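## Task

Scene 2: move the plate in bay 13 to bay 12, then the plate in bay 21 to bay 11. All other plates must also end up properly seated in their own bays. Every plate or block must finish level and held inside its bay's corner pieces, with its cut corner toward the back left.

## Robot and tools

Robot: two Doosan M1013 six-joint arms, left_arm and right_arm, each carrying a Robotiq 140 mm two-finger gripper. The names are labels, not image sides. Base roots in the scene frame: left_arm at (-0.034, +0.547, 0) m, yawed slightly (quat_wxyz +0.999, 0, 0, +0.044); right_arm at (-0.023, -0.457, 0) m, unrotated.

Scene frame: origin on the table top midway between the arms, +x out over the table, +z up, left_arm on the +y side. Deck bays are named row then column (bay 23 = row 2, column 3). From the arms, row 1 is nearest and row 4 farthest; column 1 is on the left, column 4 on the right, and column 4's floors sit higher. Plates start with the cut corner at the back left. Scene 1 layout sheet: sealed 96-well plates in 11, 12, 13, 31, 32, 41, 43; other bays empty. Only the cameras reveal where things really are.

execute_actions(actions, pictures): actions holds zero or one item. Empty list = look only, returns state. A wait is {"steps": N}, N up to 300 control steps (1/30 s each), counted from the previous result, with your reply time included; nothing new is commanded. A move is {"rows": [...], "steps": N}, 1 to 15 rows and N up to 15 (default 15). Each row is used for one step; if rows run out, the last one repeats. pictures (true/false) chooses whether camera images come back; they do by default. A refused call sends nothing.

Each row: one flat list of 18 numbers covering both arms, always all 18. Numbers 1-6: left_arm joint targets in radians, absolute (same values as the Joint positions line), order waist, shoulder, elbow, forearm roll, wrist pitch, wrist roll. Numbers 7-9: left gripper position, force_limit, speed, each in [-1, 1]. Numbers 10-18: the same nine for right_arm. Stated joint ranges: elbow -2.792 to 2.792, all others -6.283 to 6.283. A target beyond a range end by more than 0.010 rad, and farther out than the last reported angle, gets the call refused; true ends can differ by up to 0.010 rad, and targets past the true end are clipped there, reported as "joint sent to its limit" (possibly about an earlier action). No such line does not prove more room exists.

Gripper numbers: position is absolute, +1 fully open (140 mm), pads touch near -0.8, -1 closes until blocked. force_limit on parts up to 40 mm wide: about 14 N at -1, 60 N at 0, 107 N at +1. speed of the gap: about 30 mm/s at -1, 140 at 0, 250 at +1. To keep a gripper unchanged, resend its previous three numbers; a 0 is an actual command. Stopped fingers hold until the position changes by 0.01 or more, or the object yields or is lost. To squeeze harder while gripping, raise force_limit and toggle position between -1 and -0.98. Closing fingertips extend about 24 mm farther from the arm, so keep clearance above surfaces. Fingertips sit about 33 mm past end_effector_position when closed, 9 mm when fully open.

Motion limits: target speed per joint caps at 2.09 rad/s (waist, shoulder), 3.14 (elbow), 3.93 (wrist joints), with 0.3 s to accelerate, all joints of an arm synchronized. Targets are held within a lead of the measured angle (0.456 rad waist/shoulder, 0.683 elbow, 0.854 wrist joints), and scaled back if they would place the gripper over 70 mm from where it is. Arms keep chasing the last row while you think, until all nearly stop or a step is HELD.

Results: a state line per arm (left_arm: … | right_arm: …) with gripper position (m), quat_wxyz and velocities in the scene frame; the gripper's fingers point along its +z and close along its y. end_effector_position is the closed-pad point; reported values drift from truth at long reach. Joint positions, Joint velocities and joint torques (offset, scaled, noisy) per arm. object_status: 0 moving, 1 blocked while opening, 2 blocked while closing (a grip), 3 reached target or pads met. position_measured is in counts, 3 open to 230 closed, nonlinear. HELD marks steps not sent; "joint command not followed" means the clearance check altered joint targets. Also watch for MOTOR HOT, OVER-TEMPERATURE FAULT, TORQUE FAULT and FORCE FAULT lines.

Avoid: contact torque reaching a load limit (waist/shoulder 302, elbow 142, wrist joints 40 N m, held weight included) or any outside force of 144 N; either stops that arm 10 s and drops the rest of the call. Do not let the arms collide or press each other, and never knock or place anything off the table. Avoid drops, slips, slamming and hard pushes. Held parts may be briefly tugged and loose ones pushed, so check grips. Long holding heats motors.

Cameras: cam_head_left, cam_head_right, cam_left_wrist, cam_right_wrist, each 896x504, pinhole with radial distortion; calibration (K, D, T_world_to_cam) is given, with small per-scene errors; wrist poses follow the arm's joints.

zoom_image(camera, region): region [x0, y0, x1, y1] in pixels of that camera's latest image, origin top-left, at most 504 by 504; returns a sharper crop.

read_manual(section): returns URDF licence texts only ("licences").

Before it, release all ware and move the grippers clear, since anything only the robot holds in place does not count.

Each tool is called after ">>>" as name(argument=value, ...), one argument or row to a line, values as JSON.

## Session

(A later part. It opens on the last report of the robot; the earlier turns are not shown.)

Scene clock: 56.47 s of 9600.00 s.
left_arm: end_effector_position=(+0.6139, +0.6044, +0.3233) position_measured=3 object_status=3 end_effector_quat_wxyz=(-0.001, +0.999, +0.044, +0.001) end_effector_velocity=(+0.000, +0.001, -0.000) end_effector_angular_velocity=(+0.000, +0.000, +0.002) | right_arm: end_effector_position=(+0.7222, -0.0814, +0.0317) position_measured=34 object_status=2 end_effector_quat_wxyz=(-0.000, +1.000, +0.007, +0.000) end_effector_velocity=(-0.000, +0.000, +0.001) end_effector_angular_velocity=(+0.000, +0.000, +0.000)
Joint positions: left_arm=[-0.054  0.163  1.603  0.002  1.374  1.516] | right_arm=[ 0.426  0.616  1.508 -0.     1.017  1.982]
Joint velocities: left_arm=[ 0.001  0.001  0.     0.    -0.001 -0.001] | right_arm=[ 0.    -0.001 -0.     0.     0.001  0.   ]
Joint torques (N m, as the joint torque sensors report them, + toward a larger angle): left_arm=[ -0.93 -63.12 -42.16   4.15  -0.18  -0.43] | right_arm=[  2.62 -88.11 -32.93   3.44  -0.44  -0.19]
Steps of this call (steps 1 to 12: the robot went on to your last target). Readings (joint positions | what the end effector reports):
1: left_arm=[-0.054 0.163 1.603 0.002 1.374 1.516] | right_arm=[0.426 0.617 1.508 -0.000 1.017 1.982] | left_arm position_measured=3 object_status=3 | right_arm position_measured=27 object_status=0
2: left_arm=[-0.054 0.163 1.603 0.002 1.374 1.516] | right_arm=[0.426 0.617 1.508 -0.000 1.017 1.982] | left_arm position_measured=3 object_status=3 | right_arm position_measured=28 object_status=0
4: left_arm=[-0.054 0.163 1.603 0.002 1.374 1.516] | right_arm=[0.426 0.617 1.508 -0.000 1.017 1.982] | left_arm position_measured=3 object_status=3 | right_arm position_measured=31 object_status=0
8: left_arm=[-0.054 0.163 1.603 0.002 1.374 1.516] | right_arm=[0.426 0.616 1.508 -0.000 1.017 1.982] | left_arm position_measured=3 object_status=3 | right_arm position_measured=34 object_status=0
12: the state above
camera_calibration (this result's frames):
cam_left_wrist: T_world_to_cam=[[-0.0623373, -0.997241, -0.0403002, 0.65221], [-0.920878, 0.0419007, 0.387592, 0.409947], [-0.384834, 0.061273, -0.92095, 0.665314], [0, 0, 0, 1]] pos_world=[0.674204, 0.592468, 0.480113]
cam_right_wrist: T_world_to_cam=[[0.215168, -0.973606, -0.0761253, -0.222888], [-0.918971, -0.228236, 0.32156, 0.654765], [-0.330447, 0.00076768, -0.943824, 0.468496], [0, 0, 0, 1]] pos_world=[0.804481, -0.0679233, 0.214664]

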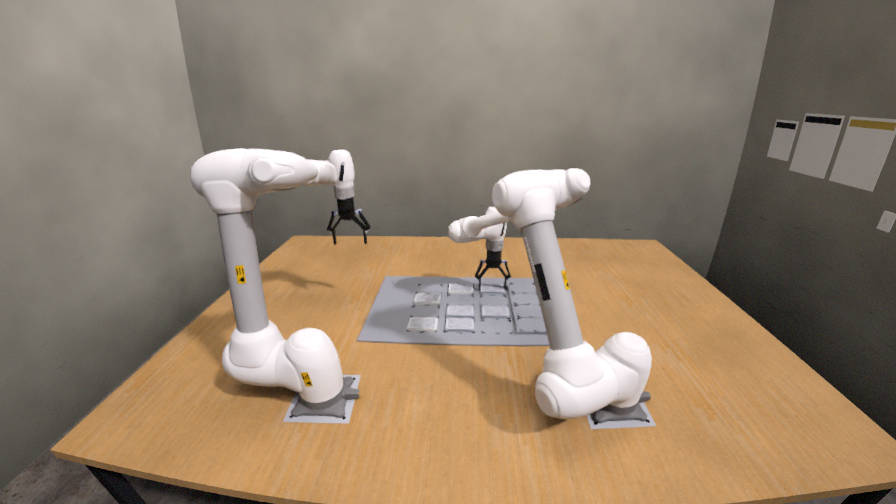

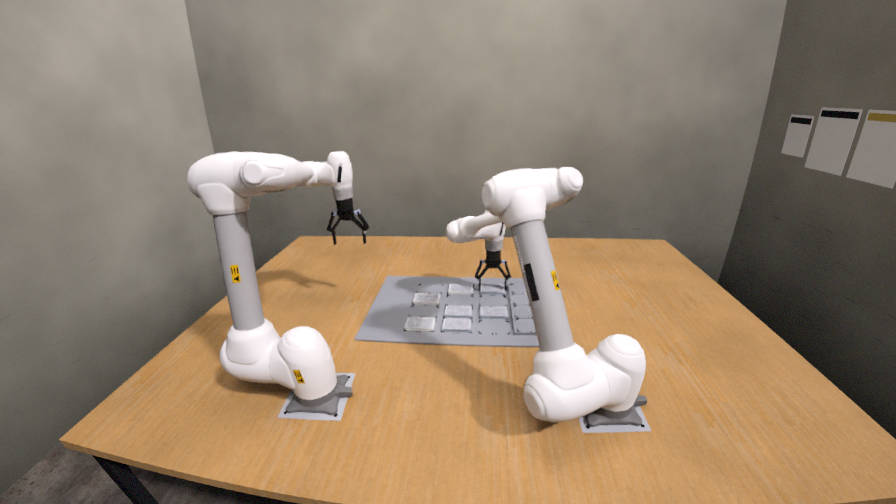

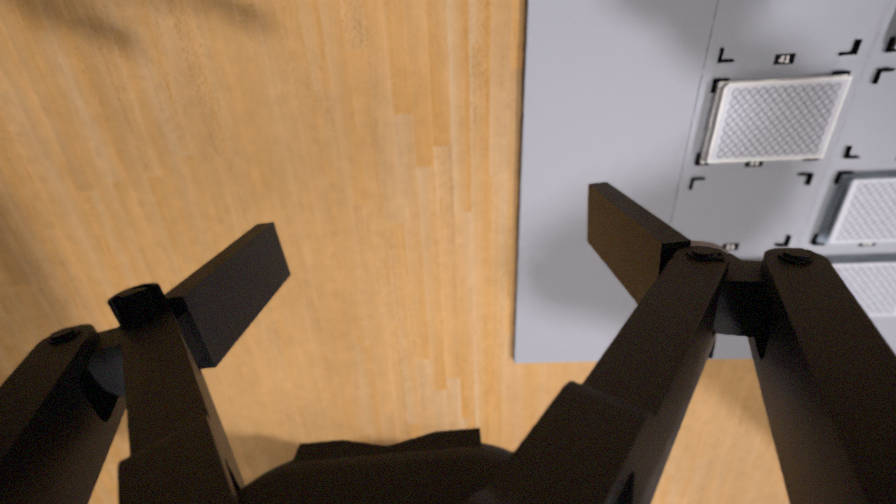

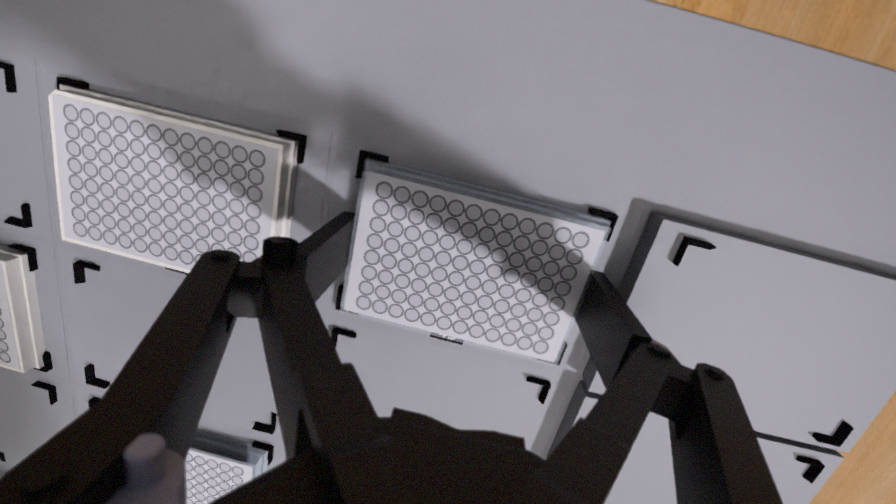

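Looks seated. Open, lift, view from the side.

>>> execute_actions(
  actions=[
    {"rows":[[-0.054,0.163,1.603,0.002,1.374,1.516,1,0,0,0.4260,0.6165,1.5085,0,1.0166,1.9818,1,-0.3,0]],"steps":8},
  ],
  pictures=false,
)

>>> execute_actions(
  actions=[
    {"rows":[[-0.054,0.163,1.603,0.002,1.374,1.516,1,0,0,0.4260,0.5816,1.4793,0,1.0807,1.9818,1,-0.3,0]],"steps":10},
  ],
  pictures=false,
)

>>> execute_actions(
  actions=[
    {"rows":[[-0.054,0.163,1.603,0.002,1.374,1.516,1,0,0,0.56,0.52,1.50,0,1.1216,2.1158,1,-0.3,0]],"steps":15},
  ],
)

Scene clock: 59.83 s of 9600.00 s.
left_arm: end_effector_position=(+0.6139, +0.6044, +0.3233) position_measured=3 object_status=3 end_effector_quat_wxyz=(-0.001, +0.999, +0.044, +0.001) end_effector_velocity=(+0.000, -0.000, +0.000) end_effector_angular_velocity=(-0.000, -0.001, -0.000) | right_arm: end_effector_position=(+0.7221, -0.0814, +0.0315) position_measured=3 object_status=0 end_effector_quat_wxyz=(+0.000, +1.000, +0.007, -0.000) end_effector_velocity=(-0.000, -0.000, +0.000) end_effector_angular_velocity=(-0.000, +0.001, -0.000)
Joint positions: left_arm=[-0.054  0.163  1.603  0.002  1.374  1.516] | right_arm=[0.426 0.617 1.509 0.    1.017 1.982]
Joint velocities: left_arm=[-0.001 -0.    -0.    -0.    -0.001 -0.   ] | right_arm=[ 0.    -0.     0.     0.     0.001  0.   ]
Joint torques (N m, as the joint torque sensors report them, + toward a larger angle): left_arm=[  0.13 -64.28 -43.02   3.82  -0.83  -0.6 ] | right_arm=[  2.29 -94.88 -35.13   3.54  -0.05  -0.35]
Steps of this call (steps 1 to 15: the robot went on to your last target; steps 16 to 90: nothing new was sent; then 0.10 s passed at rest; steps 91 to 98: all 8 steps of this action). Readings (joint positions | what the end effector reports):
91: left_arm=[-0.054 0.163 1.603 0.002 1.374 1.516] | right_arm=[0.426 0.616 1.508 -0.000 1.017 1.982] | left_arm position_measured=3 object_status=3 | right_arm position_measured=34 object_status=0
92: left_arm=[-0.054 0.163 1.603 0.002 1.374 1.516] | right_arm=[0.426 0.617 1.509 0.000 1.017 1.982] | left_arm position_measured=3 object_status=3 | right_arm position_measured=34 object_status=0
94: left_arm=[-0.054 0.163 1.603 0.002 1.374 1.516] | right_arm=[0.426 0.617 1.509 0.000 1.017 1.982] | left_arm position_measured=3 object_status=3 | right_arm position_measured=15 object_status=0
98: the state above

Scene clock: 60.17 s of 9600.00 s.
left_arm: end_effector_position=(+0.6139, +0.6044, +0.3233) position_measured=3 object_status=3 end_effector_quat_wxyz=(-0.001, +0.999, +0.044, +0.001) end_effector_velocity=(-0.000, +0.001, -0.000) end_effector_angular_velocity=(+0.000, +0.002, +0.002) | right_arm: end_effector_position=(+0.7221, -0.0814, +0.0738) position_measured=3 object_status=3 end_effector_quat_wxyz=(+0.000, +1.000, +0.007, -0.000) end_effector_velocity=(-0.001, -0.000, +0.011) end_effector_angular_velocity=(-0.001, +0.003, -0.000)
Joint positions: left_arm=[-0.054  0.163  1.603  0.002  1.374  1.516] | right_arm=[0.426 0.582 1.48  0.    1.079 1.982]
Joint velocities: left_arm=[ 0.001  0.001 -0.     0.     0.001 -0.001] | right_arm=[ 0.    -0.008 -0.008  0.     0.019  0.   ]
Joint torques (N m, as the joint torque sensors report them, + toward a larger angle): left_arm=[ -1.74 -60.74 -41.64   4.22  -0.47  -0.4 ] | right_arm=[  2.81 -92.64 -37.92   3.68   0.09  -0.18]
Steps of this call (steps 1 to 10: all 10 steps of this action). Readings (joint positions | what the end effector reports):
1: left_arm=[-0.054 0.163 1.603 0.002 1.374 1.516] | right_arm=[0.426 0.616 1.508 0.000 1.017 1.982] | left_arm position_measured=3 object_status=3 | right_arm position_measured=3 object_status=0
2: left_arm=[-0.054 0.163 1.603 0.002 1.374 1.516] | right_arm=[0.426 0.613 1.505 0.000 1.025 1.982] | left_arm position_measured=3 object_status=3 | right_arm position_measured=3 object_status=0
4: left_arm=[-0.054 0.163 1.603 0.002 1.374 1.516] | right_arm=[0.426 0.595 1.490 0.000 1.057 1.982] | left_arm position_measured=3 object_status=3 | right_arm position_measured=3 object_status=0
8: left_arm=[-0.054 0.163 1.603 0.002 1.374 1.516] | right_arm=[0.426 0.583 1.481 0.000 1.077 1.982] | left_arm position_measured=3 object_status=3 | right_arm position_measured=3 object_status=3
10: the state above

Scene clock: 60.67 s of 9600.00 s.
left_arm: end_effector_position=(+0.6139, +0.6044, +0.3233) position_measured=3 object_status=3 end_effector_quat_wxyz=(-0.001, +0.999, +0.044, +0.001) end_effector_velocity=(-0.000, +0.000, -0.000) end_effector_angular_velocity=(-0.000, +0.001, +0.000) | right_arm: end_effector_position=(+0.6471, +0.0023, +0.1149) position_measured=3 object_status=3 end_effector_quat_wxyz=(+0.000, +1.000, +0.007, -0.000) end_effector_velocity=(-0.008, +0.007, +0.004) end_effector_angular_velocity=(-0.001, +0.001, -0.001)
Joint positions: left_arm=[-0.054  0.163  1.603  0.002  1.374  1.516] | right_arm=[ 0.559  0.521  1.5   -0.     1.121  2.115]
Joint velocities: left_arm=[ 0.  0.  0. -0.  0.  0.] | right_arm=[ 0.013 -0.006  0.002 -0.     0.005  0.014]
Joint torques (N m, as the joint torque sensors report them, + toward a larger angle): left_arm=[  2.74 -60.83 -42.1    4.12  -0.13  -0.4 ] | right_arm=[  1.43 -86.29 -37.51   3.71   0.08  -0.51]
Steps of this call (steps 1 to 15: all 15 steps of this action). Readings (joint positions | what the end effector reports):
1: left_arm=[-0.054 0.163 1.603 0.002 1.374 1.516] | right_arm=[0.426 0.582 1.480 0.000 1.080 1.982] | left_arm position_measured=3 object_status=3 | right_arm position_measured=3 object_status=3
2: left_arm=[-0.054 0.163 1.603 0.002 1.374 1.516] | right_arm=[0.430 0.580 1.481 -0.000 1.082 1.985] | left_arm position_measured=3 object_status=3 | right_arm position_measured=3 object_status=3
4: left_arm=[-0.054 0.163 1.603 0.002 1.374 1.516] | right_arm=[0.460 0.566 1.485 -0.000 1.091 2.016] | left_arm position_measured=3 object_status=3 | right_arm position_measured=3 object_status=3
8: left_arm=[-0.054 0.163 1.603 0.002 1.374 1.516] | right_arm=[0.525 0.536 1.495 -0.000 1.111 2.080] | left_arm position_measured=3 object_status=3 | right_arm position_measured=3 object_status=3
15: the state above
camera_calibration (this result's frames):
cam_left_wrist: T_world_to_cam=[[-0.0623371, -0.997241, -0.0403003, 0.65221], [-0.920878, 0.0419005, 0.387592, 0.409947], [-0.384834, 0.061273, -0.92095, 0.665314], [0, 0, 0, 1]] pos_world=[0.674204, 0.592468, 0.480113]
cam_right_wrist: T_world_to_cam=[[0.215059, -0.973632, -0.0760983, -0.118876], [-0.918946, -0.228124, 0.321709, 0.578132], [-0.330586, 0.000743769, -0.943775, 0.522226], [0, 0, 0, 1]] pos_world=[0.729479, 0.0157558, 0.297827]

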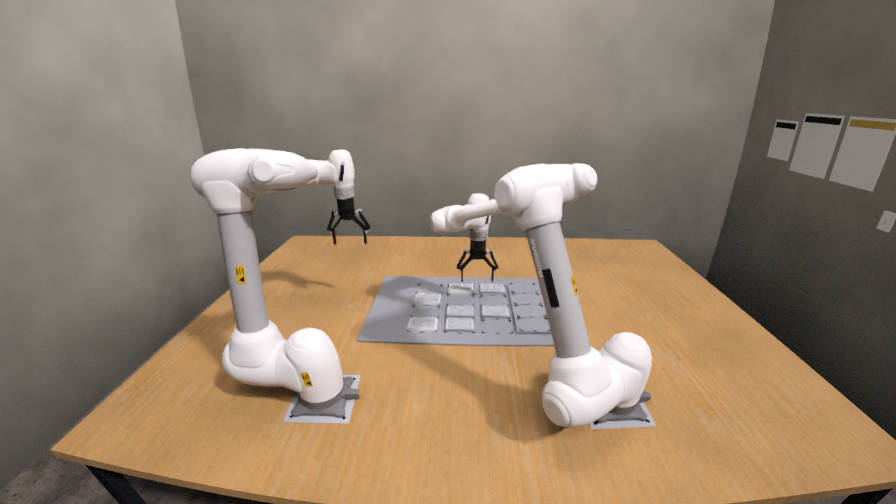

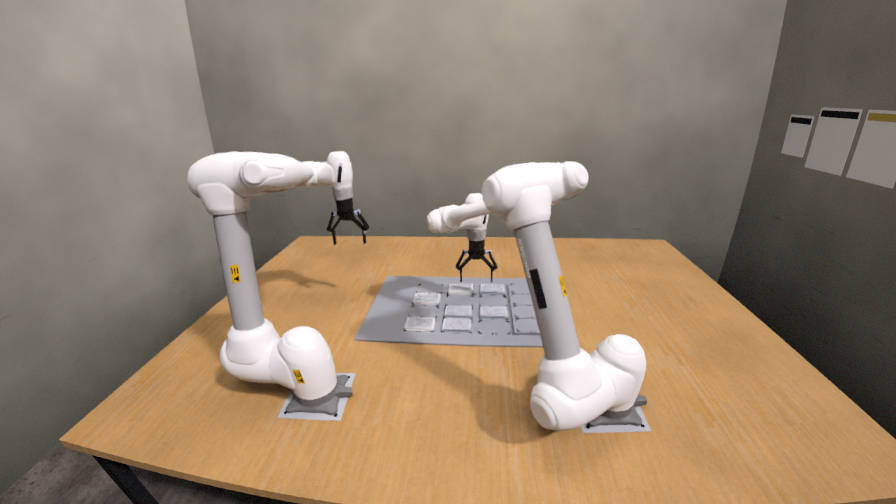

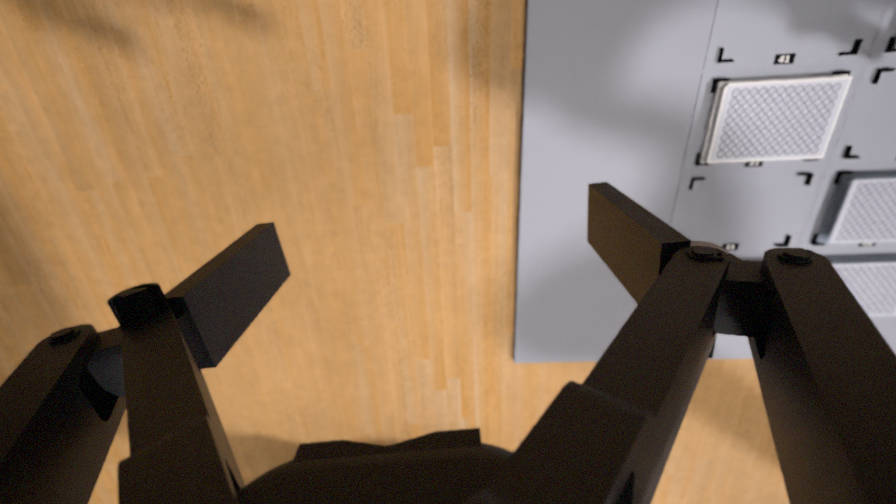

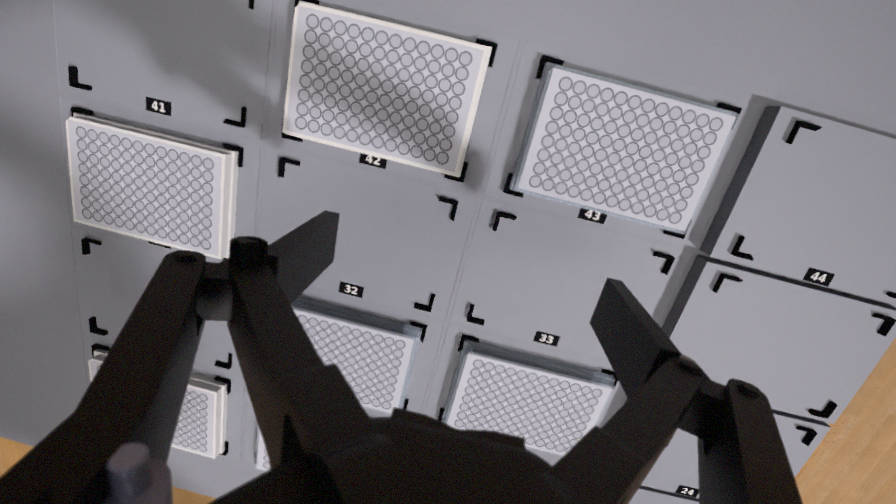

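>>> finished_scene(
  scene=2,
)

The scene is finished: the task was done.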